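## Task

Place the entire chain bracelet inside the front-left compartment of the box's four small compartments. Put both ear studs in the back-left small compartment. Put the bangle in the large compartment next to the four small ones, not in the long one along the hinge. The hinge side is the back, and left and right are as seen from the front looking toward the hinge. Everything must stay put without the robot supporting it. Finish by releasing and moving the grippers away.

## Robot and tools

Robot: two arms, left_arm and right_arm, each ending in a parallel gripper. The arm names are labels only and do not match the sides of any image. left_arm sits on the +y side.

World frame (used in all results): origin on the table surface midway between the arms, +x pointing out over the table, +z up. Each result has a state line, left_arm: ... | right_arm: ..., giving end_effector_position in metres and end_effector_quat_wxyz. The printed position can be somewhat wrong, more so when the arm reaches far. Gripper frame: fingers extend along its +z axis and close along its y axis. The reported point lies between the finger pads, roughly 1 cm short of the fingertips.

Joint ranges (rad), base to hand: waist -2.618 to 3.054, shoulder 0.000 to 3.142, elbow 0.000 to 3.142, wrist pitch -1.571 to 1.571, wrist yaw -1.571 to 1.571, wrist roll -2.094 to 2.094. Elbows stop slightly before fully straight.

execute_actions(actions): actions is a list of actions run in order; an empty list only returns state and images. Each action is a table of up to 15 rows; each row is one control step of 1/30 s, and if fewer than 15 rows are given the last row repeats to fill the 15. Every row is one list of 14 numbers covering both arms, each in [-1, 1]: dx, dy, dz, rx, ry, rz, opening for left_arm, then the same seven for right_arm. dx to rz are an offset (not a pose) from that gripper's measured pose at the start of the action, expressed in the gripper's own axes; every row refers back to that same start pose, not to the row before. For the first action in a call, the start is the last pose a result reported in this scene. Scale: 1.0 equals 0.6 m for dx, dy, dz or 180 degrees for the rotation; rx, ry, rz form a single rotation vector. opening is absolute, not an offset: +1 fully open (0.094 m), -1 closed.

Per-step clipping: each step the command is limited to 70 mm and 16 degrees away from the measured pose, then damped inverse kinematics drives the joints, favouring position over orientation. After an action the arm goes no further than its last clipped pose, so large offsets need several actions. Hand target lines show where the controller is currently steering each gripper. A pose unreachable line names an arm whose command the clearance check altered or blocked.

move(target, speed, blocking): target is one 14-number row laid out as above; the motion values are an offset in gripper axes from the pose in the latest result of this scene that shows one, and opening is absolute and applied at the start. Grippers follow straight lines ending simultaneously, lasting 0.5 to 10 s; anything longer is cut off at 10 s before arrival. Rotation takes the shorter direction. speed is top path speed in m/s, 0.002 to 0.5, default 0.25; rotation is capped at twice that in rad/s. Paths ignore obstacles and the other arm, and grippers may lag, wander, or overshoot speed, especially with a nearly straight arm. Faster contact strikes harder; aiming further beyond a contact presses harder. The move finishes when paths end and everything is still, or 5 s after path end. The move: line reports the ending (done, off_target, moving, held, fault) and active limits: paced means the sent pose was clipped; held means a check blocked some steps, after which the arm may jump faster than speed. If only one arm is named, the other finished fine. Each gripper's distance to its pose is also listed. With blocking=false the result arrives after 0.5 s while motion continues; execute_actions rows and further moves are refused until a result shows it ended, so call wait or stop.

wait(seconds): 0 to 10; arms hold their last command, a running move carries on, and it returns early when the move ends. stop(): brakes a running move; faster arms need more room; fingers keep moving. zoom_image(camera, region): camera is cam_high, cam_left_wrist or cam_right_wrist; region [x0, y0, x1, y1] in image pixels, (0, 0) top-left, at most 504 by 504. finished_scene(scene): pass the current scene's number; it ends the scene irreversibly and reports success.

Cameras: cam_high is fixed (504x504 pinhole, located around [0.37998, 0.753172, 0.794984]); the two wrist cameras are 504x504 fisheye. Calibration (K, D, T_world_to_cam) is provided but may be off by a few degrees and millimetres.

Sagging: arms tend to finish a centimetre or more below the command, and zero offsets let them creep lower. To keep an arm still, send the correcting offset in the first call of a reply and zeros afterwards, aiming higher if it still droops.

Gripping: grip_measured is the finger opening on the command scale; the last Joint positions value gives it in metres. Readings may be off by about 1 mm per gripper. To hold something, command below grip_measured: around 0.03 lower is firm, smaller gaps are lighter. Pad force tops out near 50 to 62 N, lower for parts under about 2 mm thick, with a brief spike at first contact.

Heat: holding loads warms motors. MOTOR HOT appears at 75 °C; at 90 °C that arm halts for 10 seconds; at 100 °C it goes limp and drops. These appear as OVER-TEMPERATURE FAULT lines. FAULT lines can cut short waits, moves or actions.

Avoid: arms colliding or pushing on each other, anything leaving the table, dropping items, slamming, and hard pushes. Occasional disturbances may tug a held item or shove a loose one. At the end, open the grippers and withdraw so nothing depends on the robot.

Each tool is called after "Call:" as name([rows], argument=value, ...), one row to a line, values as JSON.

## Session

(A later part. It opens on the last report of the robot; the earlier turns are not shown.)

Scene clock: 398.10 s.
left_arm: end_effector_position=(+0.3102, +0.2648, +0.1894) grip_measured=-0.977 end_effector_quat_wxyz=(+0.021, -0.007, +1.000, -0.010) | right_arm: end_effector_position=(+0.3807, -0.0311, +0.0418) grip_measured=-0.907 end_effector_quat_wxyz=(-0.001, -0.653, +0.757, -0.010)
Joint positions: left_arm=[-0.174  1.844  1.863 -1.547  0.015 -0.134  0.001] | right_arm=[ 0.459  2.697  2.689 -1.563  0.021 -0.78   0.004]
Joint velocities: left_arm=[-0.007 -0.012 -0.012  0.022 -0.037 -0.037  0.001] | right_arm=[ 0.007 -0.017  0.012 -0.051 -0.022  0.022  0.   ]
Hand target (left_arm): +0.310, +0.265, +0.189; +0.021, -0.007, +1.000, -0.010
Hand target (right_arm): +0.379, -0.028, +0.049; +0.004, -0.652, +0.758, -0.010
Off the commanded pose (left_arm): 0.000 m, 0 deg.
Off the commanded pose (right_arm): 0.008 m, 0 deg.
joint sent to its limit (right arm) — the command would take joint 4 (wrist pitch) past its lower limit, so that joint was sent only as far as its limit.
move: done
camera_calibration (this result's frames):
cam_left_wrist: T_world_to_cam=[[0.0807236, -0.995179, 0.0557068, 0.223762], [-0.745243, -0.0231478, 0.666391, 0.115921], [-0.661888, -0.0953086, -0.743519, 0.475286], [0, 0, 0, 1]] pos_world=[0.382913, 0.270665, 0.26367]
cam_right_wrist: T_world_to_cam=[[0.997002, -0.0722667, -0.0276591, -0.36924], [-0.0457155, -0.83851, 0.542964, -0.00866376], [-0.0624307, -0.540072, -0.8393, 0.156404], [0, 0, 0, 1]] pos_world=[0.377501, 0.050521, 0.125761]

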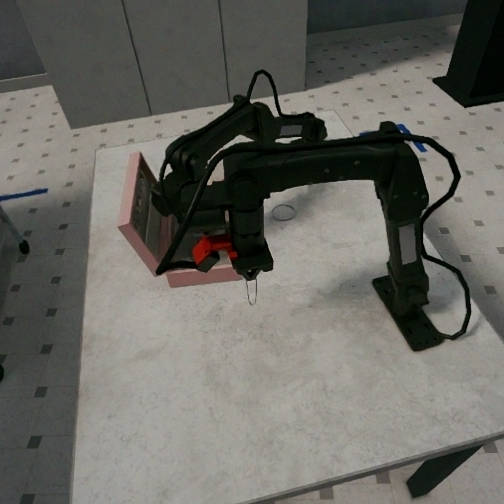

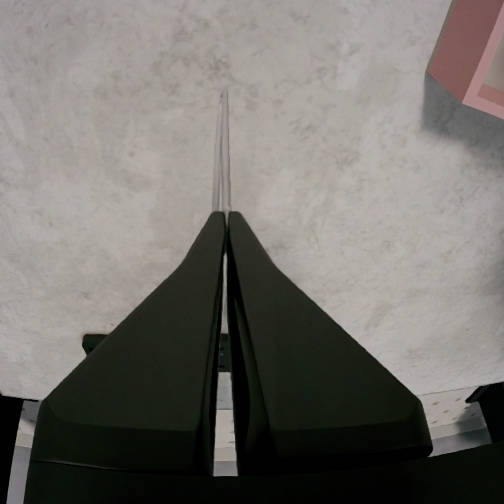

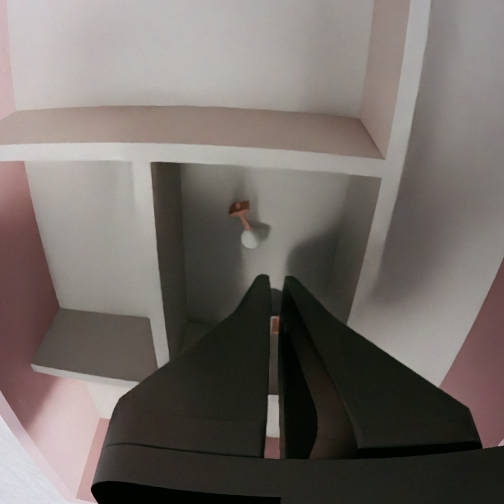

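Call:
move(target=[0,0,0,0,0,0,-0.995, 0.004,0.002,0.006,0,0,0,-0.92], speed=0.02)

Scene clock: 407.80 s.
left_arm: end_effector_position=(+0.3102, +0.2648, +0.1894) grip_measured=-0.977 end_effector_quat_wxyz=(+0.021, -0.007, +1.000, -0.010) | right_arm: end_effector_position=(+0.3769, -0.0340, +0.0314) grip_measured=-0.907 end_effector_quat_wxyz=(-0.012, -0.653, +0.757, -0.010)
Joint positions: left_arm=[-0.174  1.844  1.863 -1.547  0.015 -0.134  0.001] | right_arm=[ 0.459  2.677  2.607 -1.524  0.021 -0.779  0.004]
Joint velocities: left_arm=[ 0.007  0.007 -0.007  0.007 -0.022 -0.007 -0.001] | right_arm=[-0.002 -0.022 -0.007 -0.022 -0.081  0.037 -0.   ]
Hand target (left_arm): +0.310, +0.265, +0.189; +0.021, -0.007, +1.000, -0.010
Hand target (right_arm): +0.379, -0.033, +0.038; -0.002, -0.653, +0.757, -0.010
Off the commanded pose (left_arm): 0.000 m, 0 deg.
Off the commanded pose (right_arm): 0.007 m, 1 deg.
move: done
camera_calibration (this result's frames):
cam_left_wrist: T_world_to_cam=[[0.0807236, -0.995179, 0.0557068, 0.223762], [-0.745243, -0.0231478, 0.666391, 0.115921], [-0.661888, -0.0953086, -0.743519, 0.475286], [0, 0, 0, 1]] pos_world=[0.382913, 0.270665, 0.26367]
cam_right_wrist: T_world_to_cam=[[0.996297, -0.073515, -0.0445952, -0.365139], [-0.0364811, -0.831061, 0.554983, -0.00922178], [-0.0778609, -0.551301, -0.830665, 0.151031], [0, 0, 0, 1]] pos_world=[0.37521, 0.0487564, 0.114291]

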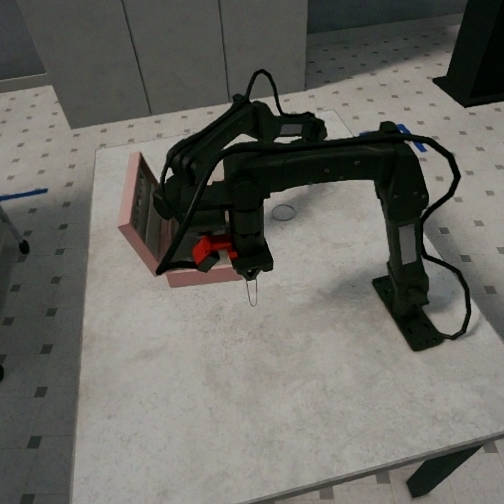

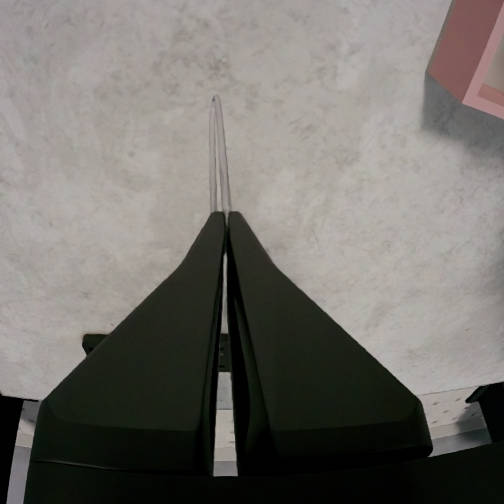

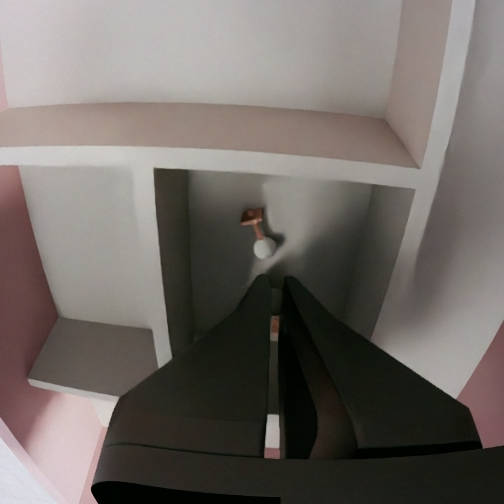

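Good. Open via ramp and lift.

Call:
execute_actions([
  [[0,0,0,0,0,0,-0.995,0,-0.003,-0.011,0,0,0,-0.91],[0,0,0,0,0,0,-0.995,0,-0.003,-0.011,0,0,0,-0.90],[0,0,0,0,0,0,-0.995,0,-0.003,-0.011,0,0,0,-0.89],[0,0,0,0,0,0,-0.995,0,-0.003,-0.011,0,0,0,-0.88],[0,0,0,0,0,0,-0.995,0,-0.003,-0.011,0,0,0,-0.87],[0,0,0,0,0,0,-0.995,0,-0.003,-0.011,0,0,0,-0.86],[0,0,0,0,0,0,-0.995,0,-0.003,-0.011,0,0,0,-0.85],[0,0,0,0,0,0,-0.995,0,-0.003,-0.011,0,0,0,-0.84],[0,0,0,0,0,0,-0.995,0,-0.003,-0.011,0,0,0,-0.83],[0,0,0,0,0,0,-0.995,0,-0.003,-0.011,0,0,0,-0.82],[0,0,0,0,0,0,-0.995,0,-0.003,-0.011,0,0,0,-0.81],[0,0,0,0,0,0,-0.995,0,-0.003,-0.011,0,0,0,-0.80]],
])

Call:
move(target=[0,0,0,0,0,0,-0.995, 0,0,-0.15,0,0,0,-0.80], speed=0.08)

Scene clock: 419.20 s.
left_arm: end_effector_position=(+0.3102, +0.2648, +0.1894) grip_measured=-0.977 end_effector_quat_wxyz=(+0.021, -0.007, +1.000, -0.010) | right_arm: end_effector_position=(+0.3760, -0.0346, +0.0321) grip_measured=-0.802 end_effector_quat_wxyz=(-0.018, -0.653, +0.757, -0.009)
Joint positions: left_arm=[-0.174  1.844  1.863 -1.547  0.015 -0.134  0.001] | right_arm=[ 0.459  2.7    2.655 -1.56   0.021 -0.779  0.009]
Joint velocities: left_arm=[-0.002 -0.007 -0.002 -0.007 -0.051 -0.022  0.001] | right_arm=[ 0.007 -0.012  0.022  0.007 -0.066  0.051  0.   ]
Hand target (left_arm): +0.310, +0.265, +0.189; +0.021, -0.007, +1.000, -0.010
Hand target (right_arm): +0.379, -0.034, +0.038; -0.011, -0.653, +0.757, -0.010
Off the commanded pose (left_arm): 0.000 m, 0 deg.
Off the commanded pose (right_arm): 0.007 m, 1 deg.
joint sent to its limit (right arm) — the command would take joint 4 (wrist pitch) past its lower limit, so that joint was sent only as far as its limit.
camera_calibration (this result's frames):
cam_left_wrist: T_world_to_cam=[[0.0807236, -0.995179, 0.0557068, 0.223762], [-0.745243, -0.0231478, 0.666391, 0.115921], [-0.661888, -0.0953086, -0.743519, 0.475286], [0, 0, 0, 1]] pos_world=[0.382913, 0.270665, 0.26367]
cam_right_wrist: T_world_to_cam=[[0.995881, -0.0738268, -0.0526311, -0.363874], [-0.0317165, -0.827484, 0.560593, -0.0120426], [-0.0849381, -0.556614, -0.826417, 0.153523], [0, 0, 0, 1]] pos_world=[0.375034, 0.0486242, 0.114474]

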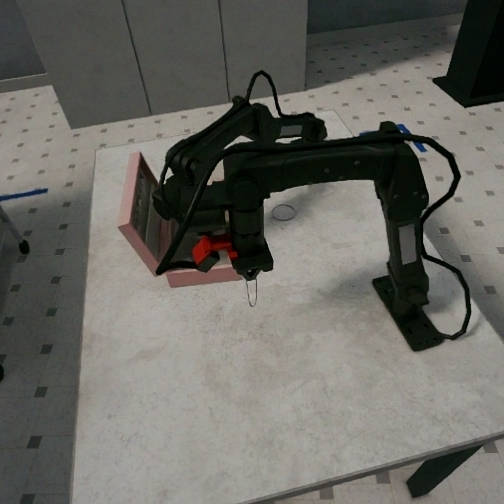

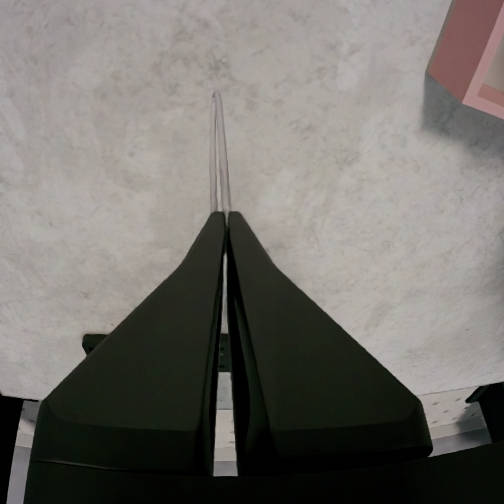

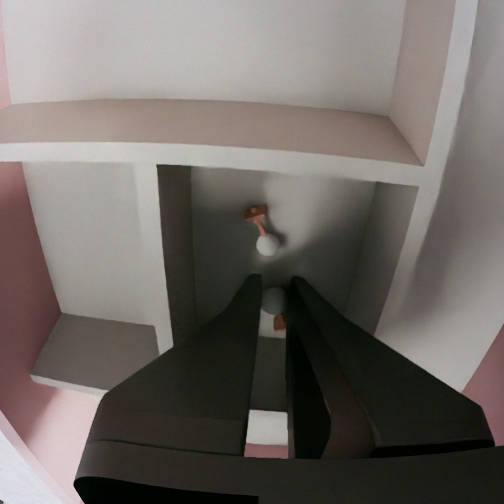

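Scene clock: 420.67 s.
left_arm: end_effector_position=(+0.3102, +0.2648, +0.1894) grip_measured=-0.977 end_effector_quat_wxyz=(+0.021, -0.007, +1.000, -0.010) | right_arm: end_effector_position=(+0.3818, -0.0303, +0.1171) grip_measured=-0.802 end_effector_quat_wxyz=(+0.069, -0.651, +0.756, -0.015)
Joint positions: left_arm=[-0.174  1.844  1.863 -1.547  0.015 -0.134  0.001] | right_arm=[ 0.459  2.524  2.655 -1.562  0.021 -0.779  0.009]
Joint velocities: left_arm=[ 0.002  0.007 -0.012 -0.037  0.022  0.007  0.   ] | right_arm=[-0.007 -0.007 -0.002 -0.007 -0.037 -0.022  0.002]
Hand target (left_arm): +0.310, +0.265, +0.189; +0.021, -0.007, +1.000, -0.010
Hand target (right_arm): +0.378, -0.032, +0.122; +0.067, -0.652, +0.755, -0.015
Off the commanded pose (left_arm): 0.000 m, 0 deg.
Off the commanded pose (right_arm): 0.007 m, 10 deg.
joint sent to its limit (right arm) — the command would take joint 4 (wrist pitch) past its lower limit, so that joint was sent only as far as its limit.
move: off_target (right_arm)
camera_calibration (this result's frames):
cam_left_wrist: T_world_to_cam=[[0.0807236, -0.995179, 0.0557068, 0.223762], [-0.745243, -0.0231478, 0.666391, 0.115921], [-0.661888, -0.0953086, -0.743519, 0.475286], [0, 0, 0, 1]] pos_world=[0.382913, 0.270665, 0.26367]
cam_right_wrist: T_world_to_cam=[[0.994089, -0.0751722, 0.0783285, -0.379537], [-0.103004, -0.881008, 0.461752, -0.0187389], [0.0342972, -0.467091, -0.883544, 0.190552], [0, 0, 0, 1]] pos_world=[0.368828, 0.0439653, 0.206742]

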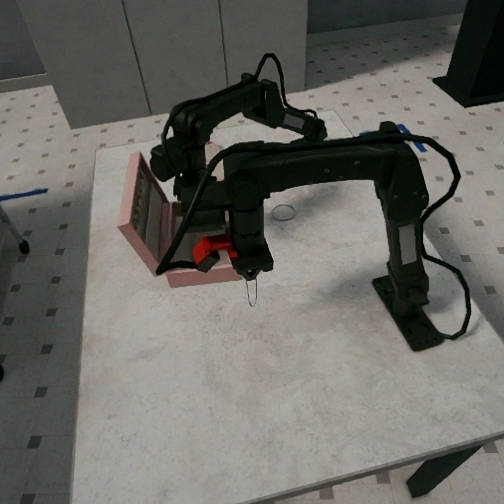

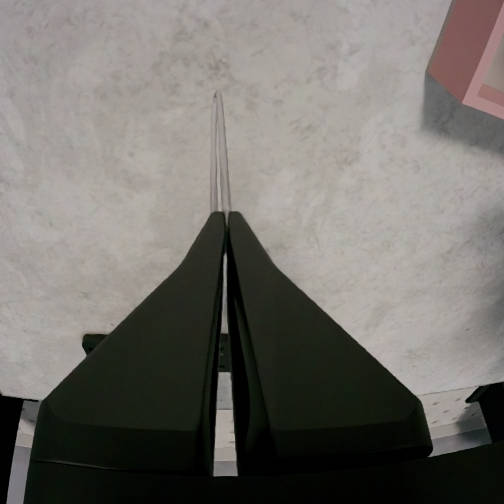

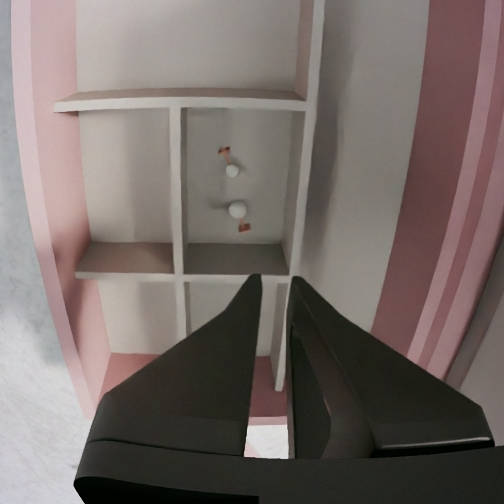

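Call:
move(target=[-0.03,-0.40,0.02,0,0,0,-0.995, 0.597,0.335,-0.178,0,0,0.31,-0.80], speed=0.2)

Scene clock: 452.03 s.
left_arm: end_effector_position=(+0.3317, +0.0233, +0.1867) grip_measured=-0.977 end_effector_quat_wxyz=(+0.077, -0.004, +0.995, -0.066) | right_arm: end_effector_position=(+0.1298, -0.3688, +0.1737) grip_measured=-0.802 end_effector_quat_wxyz=(+0.061, -0.222, +0.973, -0.000)
Joint positions: left_arm=[-0.716  2.234  2.417 -1.551  0.008 -0.67   0.001] | right_arm=[-0.503  1.055  1.105 -1.515 -0.063 -0.763  0.009]
Joint velocities: left_arm=[-0.012 -0.022 -0.002 -0.037  0.022  0.007 -0.001] | right_arm=[-0.012 -0.012  0.012 -0.022  0.007 -0.051  0.   ]
Hand target (left_arm): +0.333, +0.024, +0.185; +0.076, -0.007, +0.995, -0.059
Hand target (right_arm): +0.126, -0.365, +0.173; +0.064, -0.222, +0.973, +0.009
Off the commanded pose (left_arm): 0.004 m, 9 deg.
Off the commanded pose (right_arm): 0.014 m, 2 deg.
joint sent to its limit (left arm) — the command would take joint 4 (wrist pitch) past its lower limit, so that joint was sent only as far as its limit.
move: off_target (left_arm, right_arm)
camera_calibration (this result's frames):
cam_left_wrist: T_world_to_cam=[[0.0607884, -0.983035, 0.173052, -0.0337238], [-0.815905, 0.0509341, 0.575939, 0.16672], [-0.574982, -0.176204, -0.798966, 0.447958], [0, 0, 0, 1]] pos_world=[0.395646, 0.0372888, 0.267719]
cam_right_wrist: T_world_to_cam=[[0.501803, -0.864974, -0.00383452, -0.372046], [-0.781471, -0.455251, 0.426673, -0.117884], [-0.370807, -0.211109, -0.904398, 0.241718], [0, 0, 0, 1]] pos_world=[0.184202, -0.324448, 0.26748]

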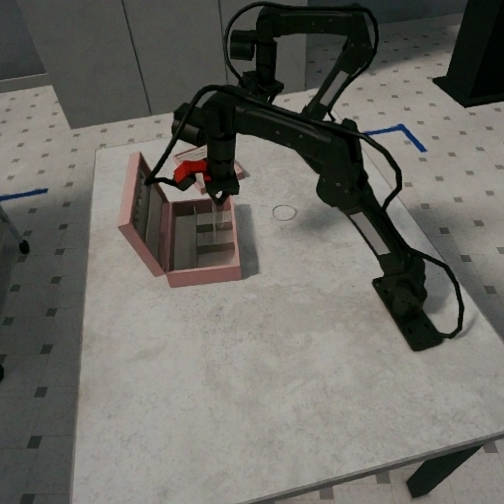

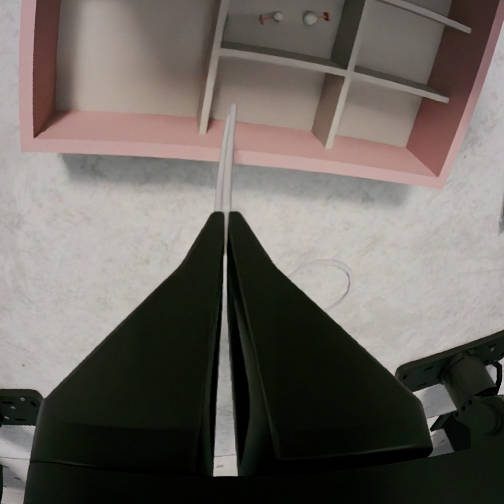

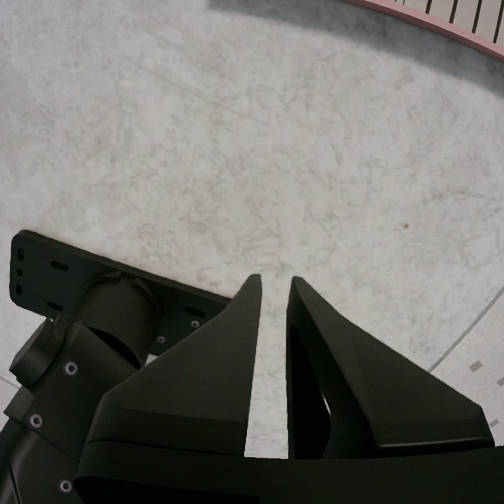

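Call:
move(target=[0,-0.063,0.055,0,0,0.533,-0.995, 0,0,0,0,0,0,-0.80], speed=0.25)

Scene clock: 483.17 s.
left_arm: end_effector_position=(+0.3356, -0.0145, +0.1629) grip_measured=-0.978 end_effector_quat_wxyz=(+0.103, +0.731, +0.674, +0.011) | right_arm: end_effector_position=(+0.1297, -0.3687, +0.1737) grip_measured=-0.802 end_effector_quat_wxyz=(+0.061, -0.223, +0.973, -0.000)
Joint positions: left_arm=[-0.775  2.362  2.538 -1.539 -0.     0.931  0.001] | right_arm=[-0.503  1.055  1.105 -1.515 -0.063 -0.765  0.009]
Joint velocities: left_arm=[ 0.002  0.007 -0.002 -0.095  0.007  0.022  0.   ] | right_arm=[-0.002 -0.007  0.012 -0.007  0.022 -0.11   0.001]
Hand target (left_arm): +0.336, -0.019, +0.159; +0.102, +0.736, +0.669, +0.013
Hand target (right_arm): +0.130, -0.369, +0.174; +0.061, -0.222, +0.973, -0.001
Off the commanded pose (left_arm): 0.005 m, 1 deg.
Off the commanded pose (right_arm): 0.000 m, 0 deg.
move: done
camera_calibration (this result's frames):
cam_left_wrist: T_world_to_cam=[[-0.992116, 0.00488636, -0.12523, 0.349315], [-0.0703062, 0.805493, 0.58842, -0.0557315], [0.103747, 0.592585, -0.798799, 0.207857], [0, 0, 0, 1]] pos_world=[0.321078, -0.0799886, 0.242574]
cam_right_wrist: T_world_to_cam=[[0.5038, -0.86381, -0.00410414, -0.371714], [-0.780338, -0.457144, 0.426722, -0.118746], [-0.370483, -0.21178, -0.904374, 0.241413], [0, 0, 0, 1]] pos_world=[0.184047, -0.324248, 0.267473]

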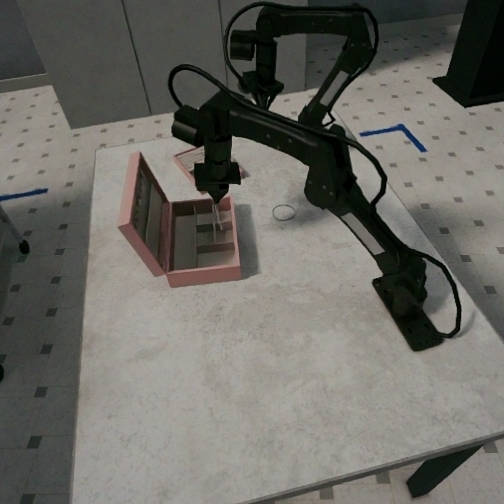

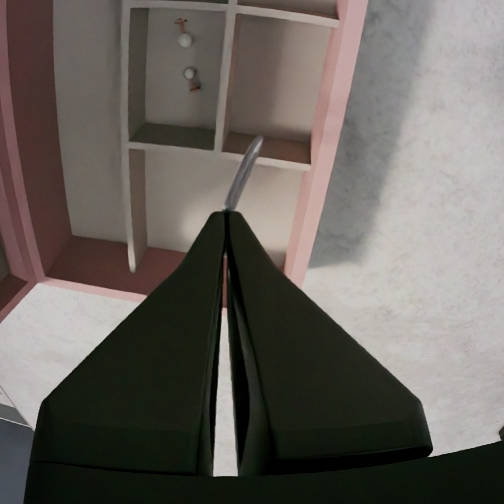

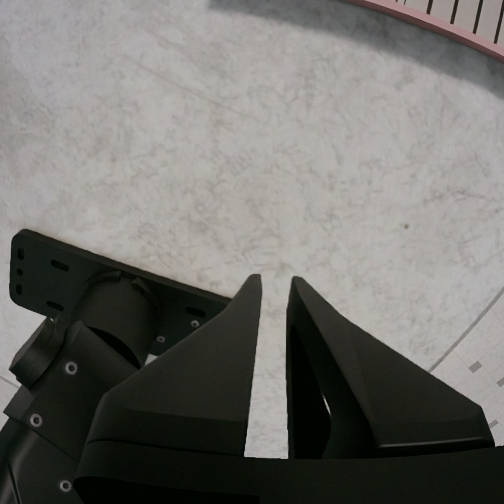

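Call:
move(target=[0.0025,-0.016,0.095,0.03,0.022,0,-0.995, 0,0,0,0,0,0,-0.80], speed=0.05)

Scene clock: 496.53 s.
left_arm: end_effector_position=(+0.3377, -0.0163, +0.1159) grip_measured=-0.978 end_effector_quat_wxyz=(+0.055, +0.734, +0.677, +0.006) | right_arm: end_effector_position=(+0.1297, -0.3687, +0.1737) grip_measured=-0.802 end_effector_quat_wxyz=(+0.061, -0.223, +0.973, -0.000)
Joint positions: left_arm=[-0.775  2.463  2.539 -1.537 -0.     0.93   0.001] | right_arm=[-0.503  1.055  1.105 -1.515 -0.063 -0.765  0.009]
Joint velocities: left_arm=[-0.002  0.002  0.012 -0.007 -0.051 -0.007  0.   ] | right_arm=[ 0.007 -0.002 -0.007  0.095 -0.022 -0.007  0.001]
Hand target (left_arm): +0.334, -0.020, +0.105; +0.045, +0.735, +0.677, +0.004
Hand target (right_arm): +0.130, -0.369, +0.174; +0.061, -0.223, +0.973, -0.000
Off the commanded pose (left_arm): 0.011 m, 1 deg.
Off the commanded pose (right_arm): 0.000 m, 0 deg.
move: off_target (left_arm)
camera_calibration (this result's frames):
cam_left_wrist: T_world_to_cam=[[-0.998604, 0.00981993, -0.0518983, 0.33926], [-0.0258523, 0.765959, 0.642369, -0.0483809], [0.04606, 0.642814, -0.764636, 0.18752], [0, 0, 0, 1]] pos_world=[0.328898, -0.0868141, 0.19207]
cam_right_wrist: T_world_to_cam=[[0.5038, -0.86381, -0.00410414, -0.371714], [-0.780338, -0.457144, 0.426722, -0.118746], [-0.370483, -0.21178, -0.904374, 0.241413], [0, 0, 0, 1]] pos_world=[0.184047, -0.324248, 0.267473]

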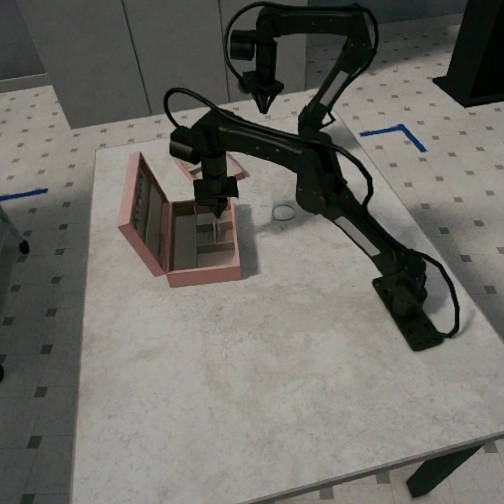

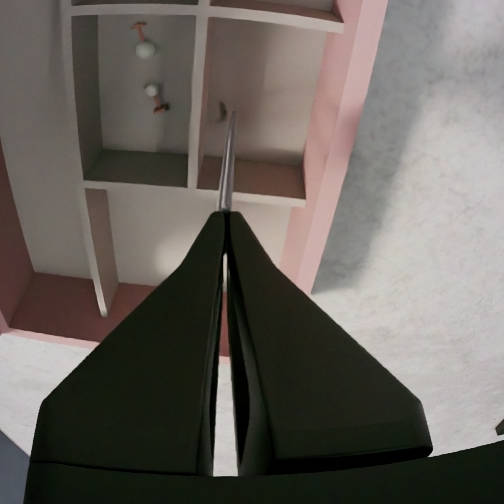

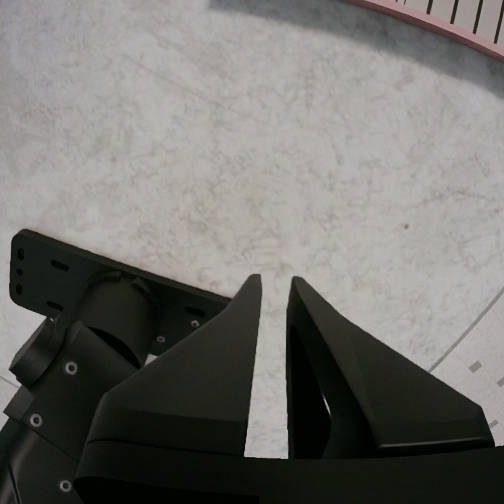

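Call:
move(target=[-0.003,-0.022,0.065,0.018,0.014,0,-0.995, 0,0,0,0,0,0,-0.80], speed=0.04)

Scene clock: 509.60 s.
left_arm: end_effector_position=(+0.3295, -0.0178, +0.0919) grip_measured=-0.978 end_effector_quat_wxyz=(+0.032, +0.735, +0.677, +0.003) | right_arm: end_effector_position=(+0.1297, -0.3687, +0.1737) grip_measured=-0.802 end_effector_quat_wxyz=(+0.061, -0.223, +0.973, -0.000)
Joint positions: left_arm=[-0.788  2.463  2.444 -1.489 -0.     0.918  0.001] | right_arm=[-0.503  1.055  1.105 -1.515 -0.063 -0.765  0.009]
Joint velocities: left_arm=[-0.012 -0.007 -0.002  0.022 -0.051  0.037 -0.001] | right_arm=[-0.017 -0.002  0.007  0.037  0.007 -0.022 -0.001]
Hand target (left_arm): +0.327, -0.020, +0.076; +0.019, +0.735, +0.678, +0.003
Hand target (right_arm): +0.130, -0.369, +0.174; +0.061, -0.223, +0.973, -0.000
Off the commanded pose (left_arm): 0.016 m, 1 deg.
Off the commanded pose (right_arm): 0.000 m, 0 deg.
move: off_target (left_arm)
camera_calibration (this result's frames):
cam_left_wrist: T_world_to_cam=[[-0.999787, 0.0127945, -0.0161706, 0.326988], [-0.0012174, 0.746222, 0.665696, -0.0426867], [0.0205841, 0.665574, -0.746048, 0.177569], [0, 0, 0, 1]] pos_world=[0.323211, -0.0905154, 0.166179]
cam_right_wrist: T_world_to_cam=[[0.5038, -0.86381, -0.00410414, -0.371714], [-0.780338, -0.457144, 0.426722, -0.118746], [-0.370483, -0.21178, -0.904374, 0.241413], [0, 0, 0, 1]] pos_world=[0.184047, -0.324248, 0.267473]

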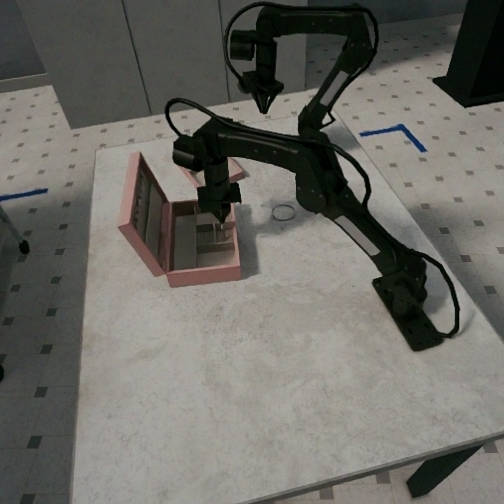

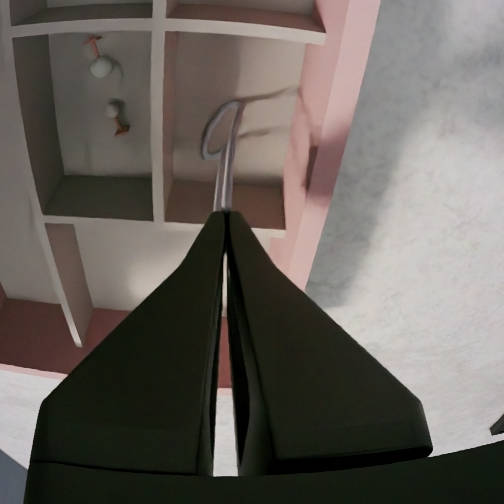

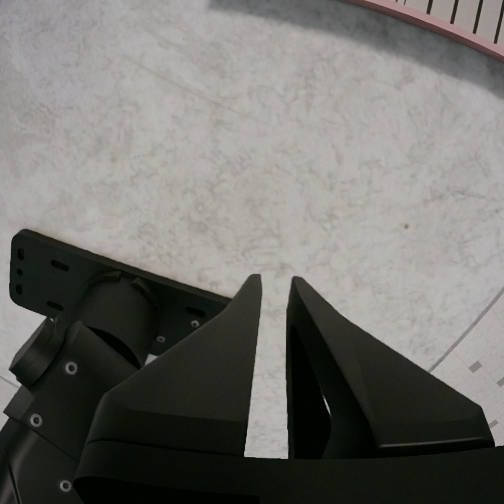

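Call:
move(target=[-0.004,-0.002,0.075,0.01,0.008,0,-0.995, 0,0,0,0,0,0,-0.80], speed=0.04)

Scene clock: 521.23 s.
left_arm: end_effector_position=(+0.3324, -0.0204, +0.0593) grip_measured=-0.978 end_effector_quat_wxyz=(+0.021, +0.735, +0.678, +0.002) | right_arm: end_effector_position=(+0.1297, -0.3687, +0.1737) grip_measured=-0.802 end_effector_quat_wxyz=(+0.061, -0.223, +0.973, -0.000)
Joint positions: left_arm=[-0.788  2.493  2.37  -1.406 -0.     0.918  0.001] | right_arm=[-0.503  1.055  1.105 -1.515 -0.063 -0.765  0.009]
Joint velocities: left_arm=[-0.002 -0.017  0.012 -0.125 -0.051  0.007 -0.002] | right_arm=[-0.007 -0.012  0.007 -0.022 -0.022 -0.022  0.001]
Hand target (left_arm): +0.330, -0.022, +0.047; +0.012, +0.736, +0.677, +0.002
Hand target (right_arm): +0.130, -0.369, +0.174; +0.061, -0.223, +0.973, -0.000
Off the commanded pose (left_arm): 0.013 m, 1 deg.
Off the commanded pose (right_arm): 0.000 m, 0 deg.
move: off_target (left_arm)
camera_calibration (this result's frames):
cam_left_wrist: T_world_to_cam=[[-0.999926, 0.0121489, 0.000460637, 0.328445], [0.00925751, 0.736293, 0.676599, -0.0233492], [0.00788079, 0.676554, -0.736351, 0.1588], [0, 0, 0, 1]] pos_world=[0.327386, -0.0942348, 0.132579]
cam_right_wrist: T_world_to_cam=[[0.5038, -0.86381, -0.00410414, -0.371714], [-0.780338, -0.457144, 0.426722, -0.118746], [-0.370483, -0.21178, -0.904374, 0.241413], [0, 0, 0, 1]] pos_world=[0.184047, -0.324248, 0.267473]

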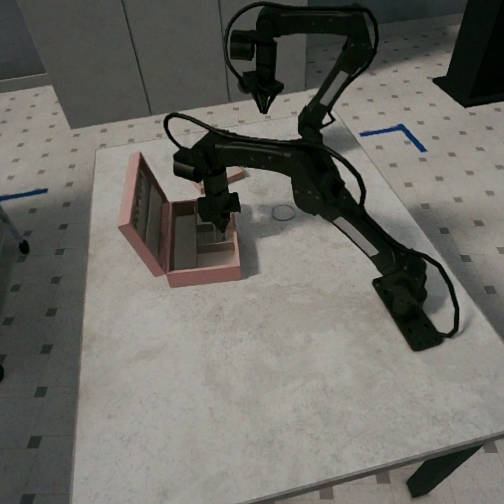

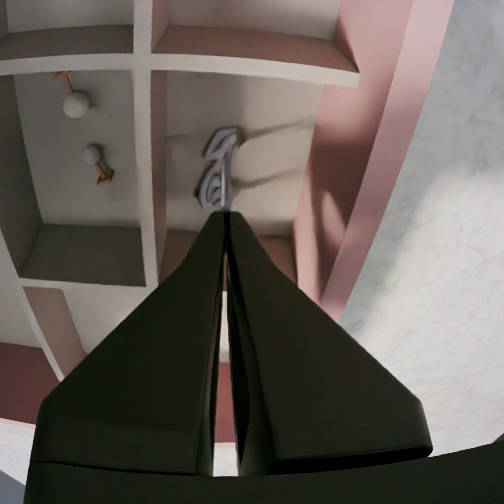

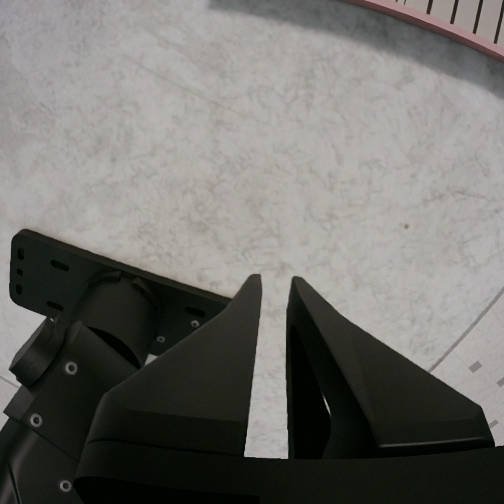

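Nice pile. Lower further.

Call:
move(target=[-0.002,0,0.057,0.005,0.004,0,-0.995, 0,0,0,0,0,0,-0.80], speed=0.035)

Scene clock: 528.50 s.
left_arm: end_effector_position=(+0.3353, -0.0230, +0.0393) grip_measured=-0.978 end_effector_quat_wxyz=(+0.022, +0.735, +0.678, +0.002) | right_arm: end_effector_position=(+0.1297, -0.3687, +0.1737) grip_measured=-0.802 end_effector_quat_wxyz=(+0.061, -0.223, +0.973, -0.000)
Joint positions: left_arm=[-0.788  2.506  2.313 -1.334 -0.     0.918  0.001] | right_arm=[-0.503  1.055  1.105 -1.515 -0.063 -0.765  0.009]
Joint velocities: left_arm=[ 0.017 -0.012  0.012  0.051 -0.022 -0.007 -0.   ] | right_arm=[ 0.002 -0.002  0.012 -0.066  0.022  0.037  0.   ]
Hand target (left_arm): +0.333, -0.022, +0.025; +0.010, +0.735, +0.678, +0.001
Hand target (right_arm): +0.130, -0.369, +0.174; +0.061, -0.223, +0.973, -0.000
Off the commanded pose (left_arm): 0.014 m, 1 deg.
Off the commanded pose (right_arm): 0.000 m, 0 deg.
move: off_target (left_arm)
camera_calibration (this result's frames):
cam_left_wrist: T_world_to_cam=[[-0.999925, 0.0121483, -0.00125665, 0.33148], [0.00810907, 0.73733, 0.675484, -0.00744205], [0.00913255, 0.675423, -0.737374, 0.145427], [0, 0, 0, 1]] pos_world=[0.330187, -0.0967642, 0.112677]
cam_right_wrist: T_world_to_cam=[[0.5038, -0.86381, -0.00410414, -0.371714], [-0.780338, -0.457144, 0.426722, -0.118746], [-0.370483, -0.21178, -0.904374, 0.241413], [0, 0, 0, 1]] pos_world=[0.184047, -0.324248, 0.267473]

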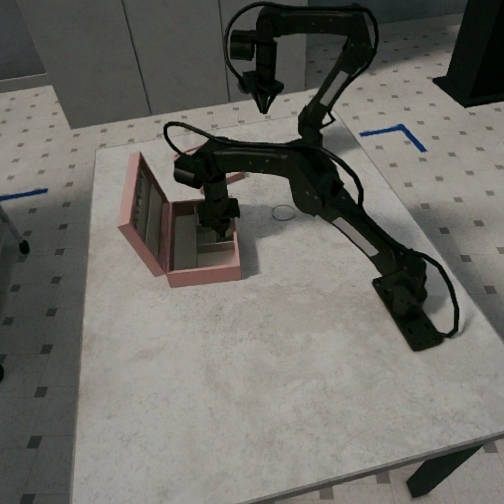

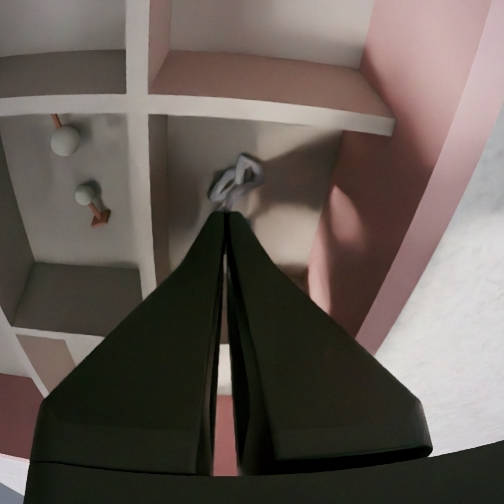

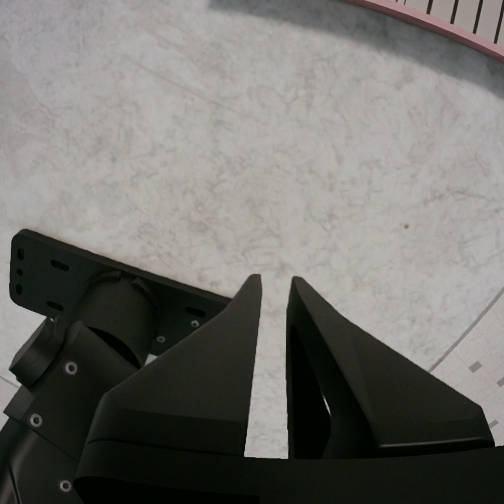

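Call:
execute_actions([
  [[0,-0.003,0.022,0,0,0,-0.98,0,0,0,0,0,0,-0.8],[0,-0.003,0.022,0,0,0,-0.97,0,0,0,0,0,0,-0.8],[0,-0.003,0.022,0,0,0,-0.96,0,0,0,0,0,0,-0.8],[0,-0.003,0.022,0,0,0,-0.95,0,0,0,0,0,0,-0.8],[0,-0.003,0.022,0,0,0,-0.94,0,0,0,0,0,0,-0.8],[0,-0.003,0.022,0,0,0,-0.92,0,0,0,0,0,0,-0.8],[0,-0.003,0.022,0,0,0,-0.90,0,0,0,0,0,0,-0.8],[0,-0.003,0.022,0,0,0,-0.88,0,0,0,0,0,0,-0.8],[0,-0.003,0.022,0,0,0,-0.86,0,0,0,0,0,0,-0.8],[0,-0.003,0.022,0,0,0,-0.84,0,0,0,0,0,0,-0.8]],
])

Call:
move(target=[0,0,-0.12,0,0,0,-0.84, 0,0,0,0,0,0,-0.80], speed=0.08)

Scene clock: 541.70 s.
left_arm: end_effector_position=(+0.3347, -0.0225, +0.0293) grip_measured=-0.842 end_effector_quat_wxyz=(+0.021, +0.735, +0.678, +0.002) | right_arm: end_effector_position=(+0.1297, -0.3687, +0.1737) grip_measured=-0.802 end_effector_quat_wxyz=(+0.061, -0.223, +0.973, -0.000)
Joint positions: left_arm=[-0.788  2.502  2.267 -1.294 -0.     0.918  0.007] | right_arm=[-0.503  1.055  1.105 -1.515 -0.063 -0.765  0.009]
Joint velocities: left_arm=[ 0.002  0.007  0.002 -0.007 -0.037 -0.022  0.   ] | right_arm=[-0.002 -0.012 -0.002 -0.11  -0.066  0.007  0.   ]
Hand target (left_arm): +0.334, -0.023, +0.026; +0.022, +0.735, +0.678, +0.002
Hand target (right_arm): +0.130, -0.369, +0.174; +0.061, -0.223, +0.973, -0.000
Off the commanded pose (left_arm): 0.003 m, 0 deg.
Off the commanded pose (right_arm): 0.000 m, 0 deg.
camera_calibration (this result's frames):
cam_left_wrist: T_world_to_cam=[[-0.999926, 0.012149, 0.000174422, 0.330834], [0.00906597, 0.736466, 0.676414, -0.00145033], [0.00808929, 0.676365, -0.736522, 0.138059], [0, 0, 0, 1]] pos_world=[0.329706, -0.0963295, 0.102607]
cam_right_wrist: T_world_to_cam=[[0.5038, -0.86381, -0.00410414, -0.371714], [-0.780338, -0.457144, 0.426722, -0.118746], [-0.370483, -0.21178, -0.904374, 0.241413], [0, 0, 0, 1]] pos_world=[0.184047, -0.324248, 0.267473]

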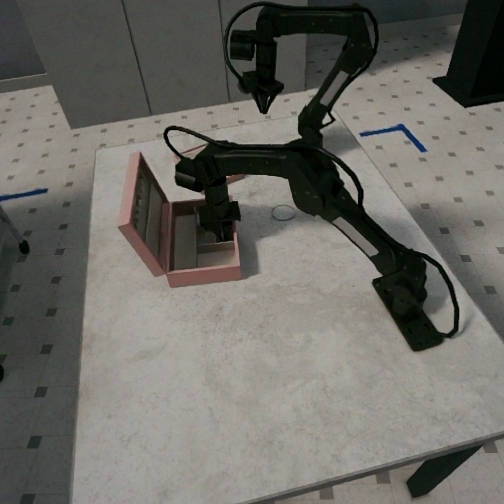

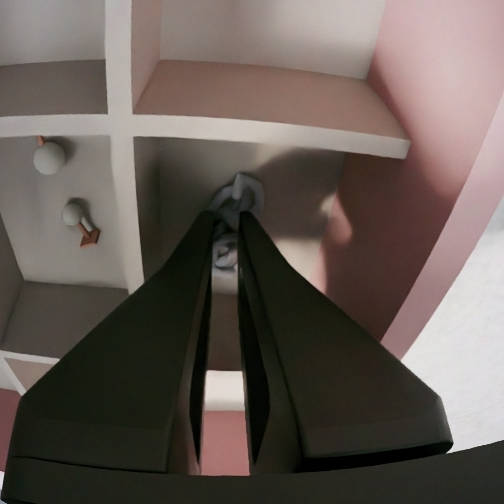

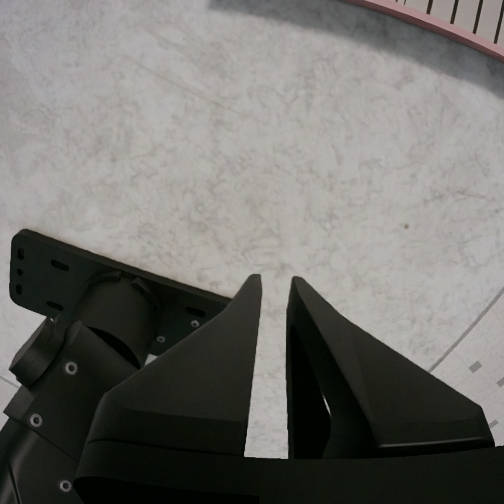

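Scene clock: 543.03 s.
left_arm: end_effector_position=(+0.3349, -0.0227, +0.1029) grip_measured=-0.842 end_effector_quat_wxyz=(+0.044, +0.735, +0.677, +0.004) | right_arm: end_effector_position=(+0.1297, -0.3687, +0.1737) grip_measured=-0.802 end_effector_quat_wxyz=(+0.061, -0.223, +0.973, -0.000)
Joint positions: left_arm=[-0.788  2.503  2.562 -1.542 -0.     0.918  0.007] | right_arm=[-0.503  1.055  1.105 -1.515 -0.063 -0.765  0.009]
Joint velocities: left_arm=[-0.002 -0.017 -0.012 -0.051 -0.081  0.007 -0.001] | right_arm=[-0.012  0.002 -0.012 -0.051  0.081  0.022  0.001]
Hand target (left_arm): +0.333, -0.020, +0.101; +0.034, +0.735, +0.678, +0.003
Hand target (right_arm): +0.130, -0.369, +0.174; +0.061, -0.223, +0.973, -0.000
Off the commanded pose (left_arm): 0.004 m, 3 deg.
Off the commanded pose (right_arm): 0.000 m, 0 deg.
joint sent to its limit (left arm) — the command would take joint 4 (wrist pitch) past its lower limit, so that joint was sent only as far as its limit.
move: off_target (left_arm)
camera_calibration (this result's frames):
cam_left_wrist: T_world_to_cam=[[-0.999358, 0.0116363, -0.0338736, 0.3343], [-0.013344, 0.756702, 0.653624, -0.0407737], [0.033238, 0.653657, -0.756061, 0.185406], [0, 0, 0, 1]] pos_world=[0.327379, -0.0942287, 0.178153]
cam_right_wrist: T_world_to_cam=[[0.5038, -0.86381, -0.00410414, -0.371714], [-0.780338, -0.457144, 0.426722, -0.118746], [-0.370483, -0.21178, -0.904374, 0.241413], [0, 0, 0, 1]] pos_world=[0.184047, -0.324248, 0.267473]

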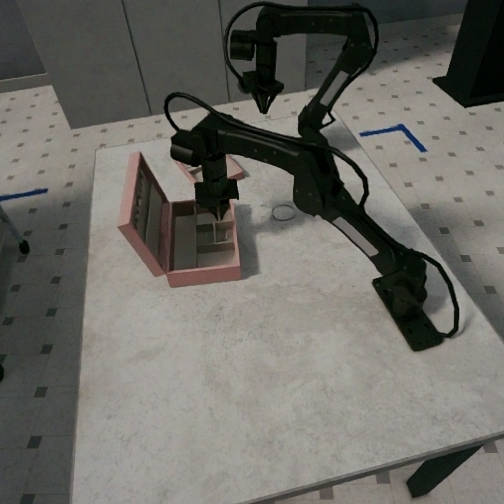

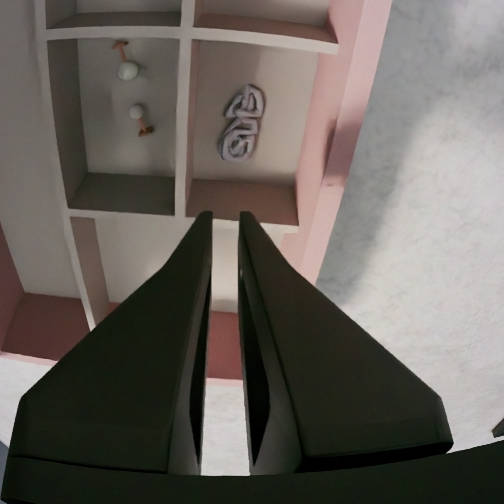

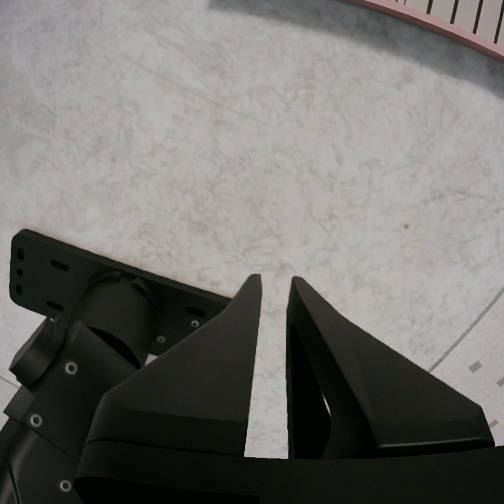

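Call:
move(target=[-0.166,-0.249,0.055,0.022,0.017,0,-0.7, 0,0,0,0,0,0,-0.80], speed=0.2)

Scene clock: 562.70 s.
left_arm: end_effector_position=(+0.1774, -0.1137, +0.0729) grip_measured=-0.702 end_effector_quat_wxyz=(+0.002, +0.741, +0.672, -0.001) | right_arm: end_effector_position=(+0.1297, -0.3687, +0.1737) grip_measured=-0.802 end_effector_quat_wxyz=(+0.061, -0.223, +0.973, -0.000)
Joint positions: left_arm=[-1.164  2.43   2.311 -1.447  0.     0.558  0.014] | right_arm=[-0.503  1.055  1.105 -1.515 -0.063 -0.765  0.009]
Joint velocities: left_arm=[-0.002 -0.002 -0.007 -0.022  0.007  0.007  0.001] | right_arm=[-0.002  0.007  0.002 -0.022  0.051 -0.081  0.001]
Hand target (left_arm): +0.180, -0.114, +0.067; +0.001, +0.736, +0.677, -0.003
Hand target (right_arm): +0.130, -0.369, +0.174; +0.061, -0.223, +0.973, -0.000
Off the commanded pose (left_arm): 0.009 m, 1 deg.
Off the commanded pose (right_arm): 0.000 m, 0 deg.
move: done
camera_calibration (this result's frames):
cam_left_wrist: T_world_to_cam=[[-0.999137, 0.0282157, 0.0304927, 0.174124], [0.041477, 0.71927, 0.693492, 0.02873], [-0.0023651, 0.694158, -0.719819, 0.235769], [0, 0, 0, 1]] pos_world=[0.17334, -0.189239, 0.144478]
cam_right_wrist: T_world_to_cam=[[0.5038, -0.86381, -0.00410414, -0.371714], [-0.780338, -0.457144, 0.426722, -0.118746], [-0.370483, -0.21178, -0.904374, 0.241413], [0, 0, 0, 1]] pos_world=[0.184047, -0.324248, 0.267473]

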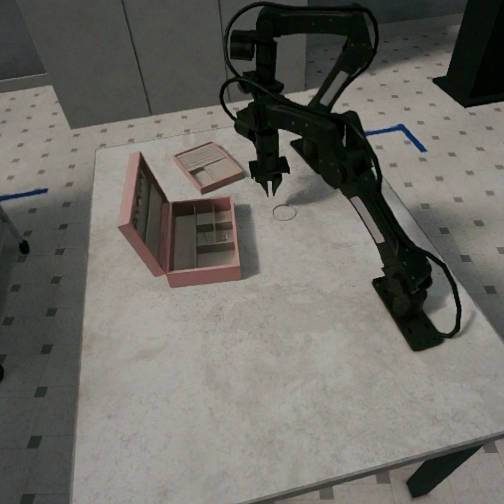

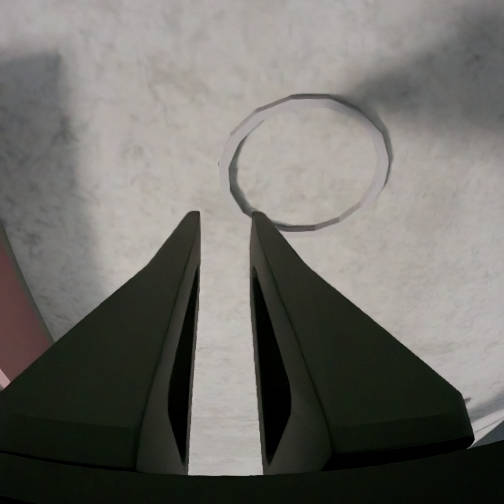

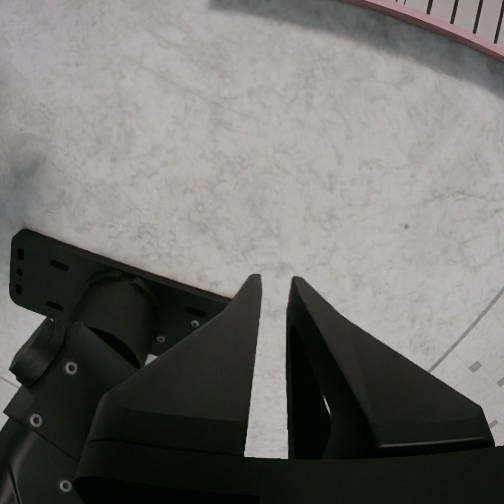

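Call:
move(target=[0.027,0.003,0.082,0,0,0,-0.7, 0,0,0,0,0,0,-0.80], speed=0.06)

Scene clock: 579.37 s.
left_arm: end_effector_position=(+0.1772, -0.0986, +0.0193) grip_measured=-0.702 end_effector_quat_wxyz=(-0.008, +0.740, +0.672, +0.002) | right_arm: end_effector_position=(+0.1297, -0.3687, +0.1737) grip_measured=-0.802 end_effector_quat_wxyz=(+0.061, -0.223, +0.973, -0.000)
Joint positions: left_arm=[-1.15   2.384  2.015 -1.218  0.     0.571  0.014] | right_arm=[-0.503  1.055  1.105 -1.515 -0.063 -0.765  0.009]
Joint velocities: left_arm=[ 0.007  0.017  0.002  0.007 -0.081  0.066 -0.   ] | right_arm=[-0.017  0.012  0.002 -0.051 -0.022  0.022  0.001]
Hand target (left_arm): +0.180, -0.098, +0.024; +0.002, +0.741, +0.672, -0.000
Hand target (right_arm): +0.130, -0.369, +0.174; +0.061, -0.223, +0.973, -0.000
Off the commanded pose (left_arm): 0.006 m, 1 deg.
Off the commanded pose (right_arm): 0.000 m, 0 deg.
move: done
camera_calibration (this result's frames):
cam_left_wrist: T_world_to_cam=[[-0.998837, 0.0264231, 0.0403417, 0.174623], [0.0472099, 0.706481, 0.706156, 0.0525292], [-0.0098418, 0.707239, -0.706906, 0.189051], [0, 0, 0, 1]] pos_world=[0.1738, -0.175429, 0.0895032]
cam_right_wrist: T_world_to_cam=[[0.5038, -0.86381, -0.00410414, -0.371714], [-0.780338, -0.457144, 0.426722, -0.118746], [-0.370483, -0.21178, -0.904374, 0.241413], [0, 0, 0, 1]] pos_world=[0.184047, -0.324248, 0.267473]

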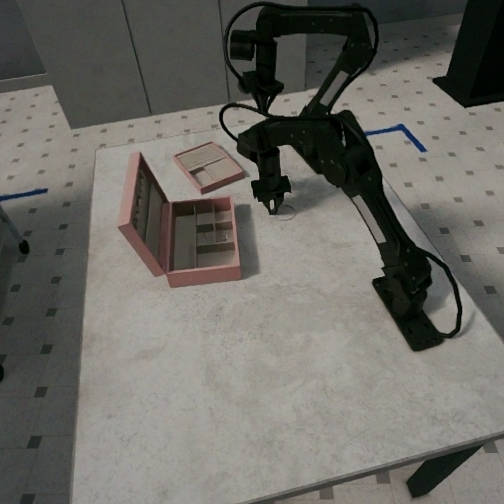

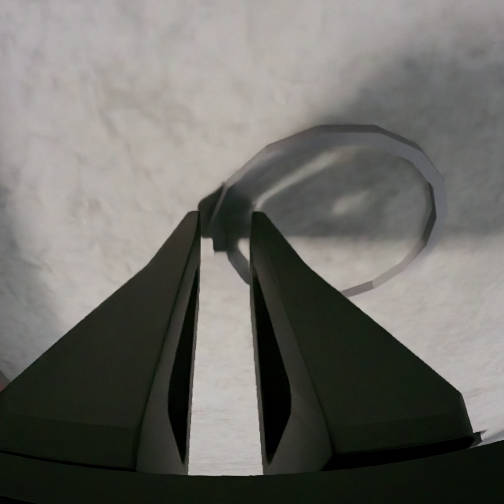

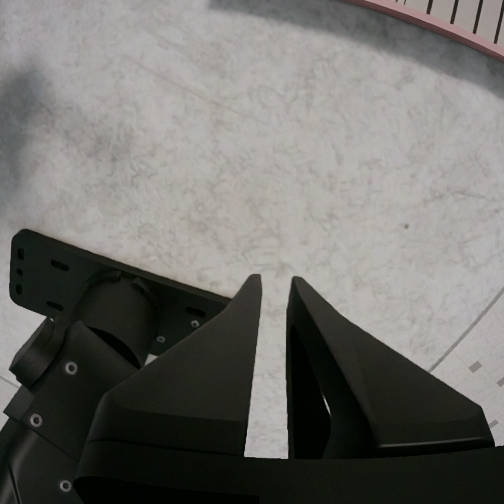

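Call:
zoom_image(camera="cam_left_wrist", region=[150, 150, 310, 310])

Region (150, 150, 310, 310) of cam_left_wrist's 504x504 image, scaled by 3.150, with more detail than that image has.

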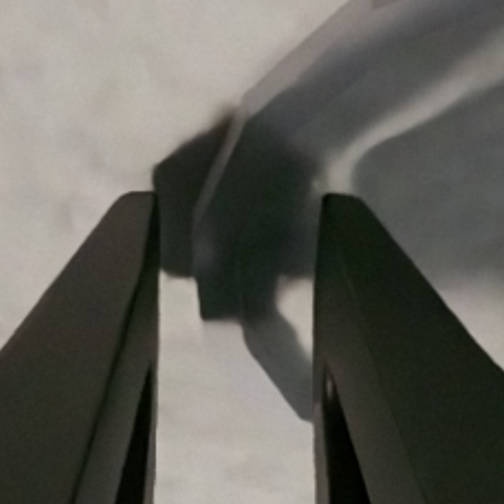

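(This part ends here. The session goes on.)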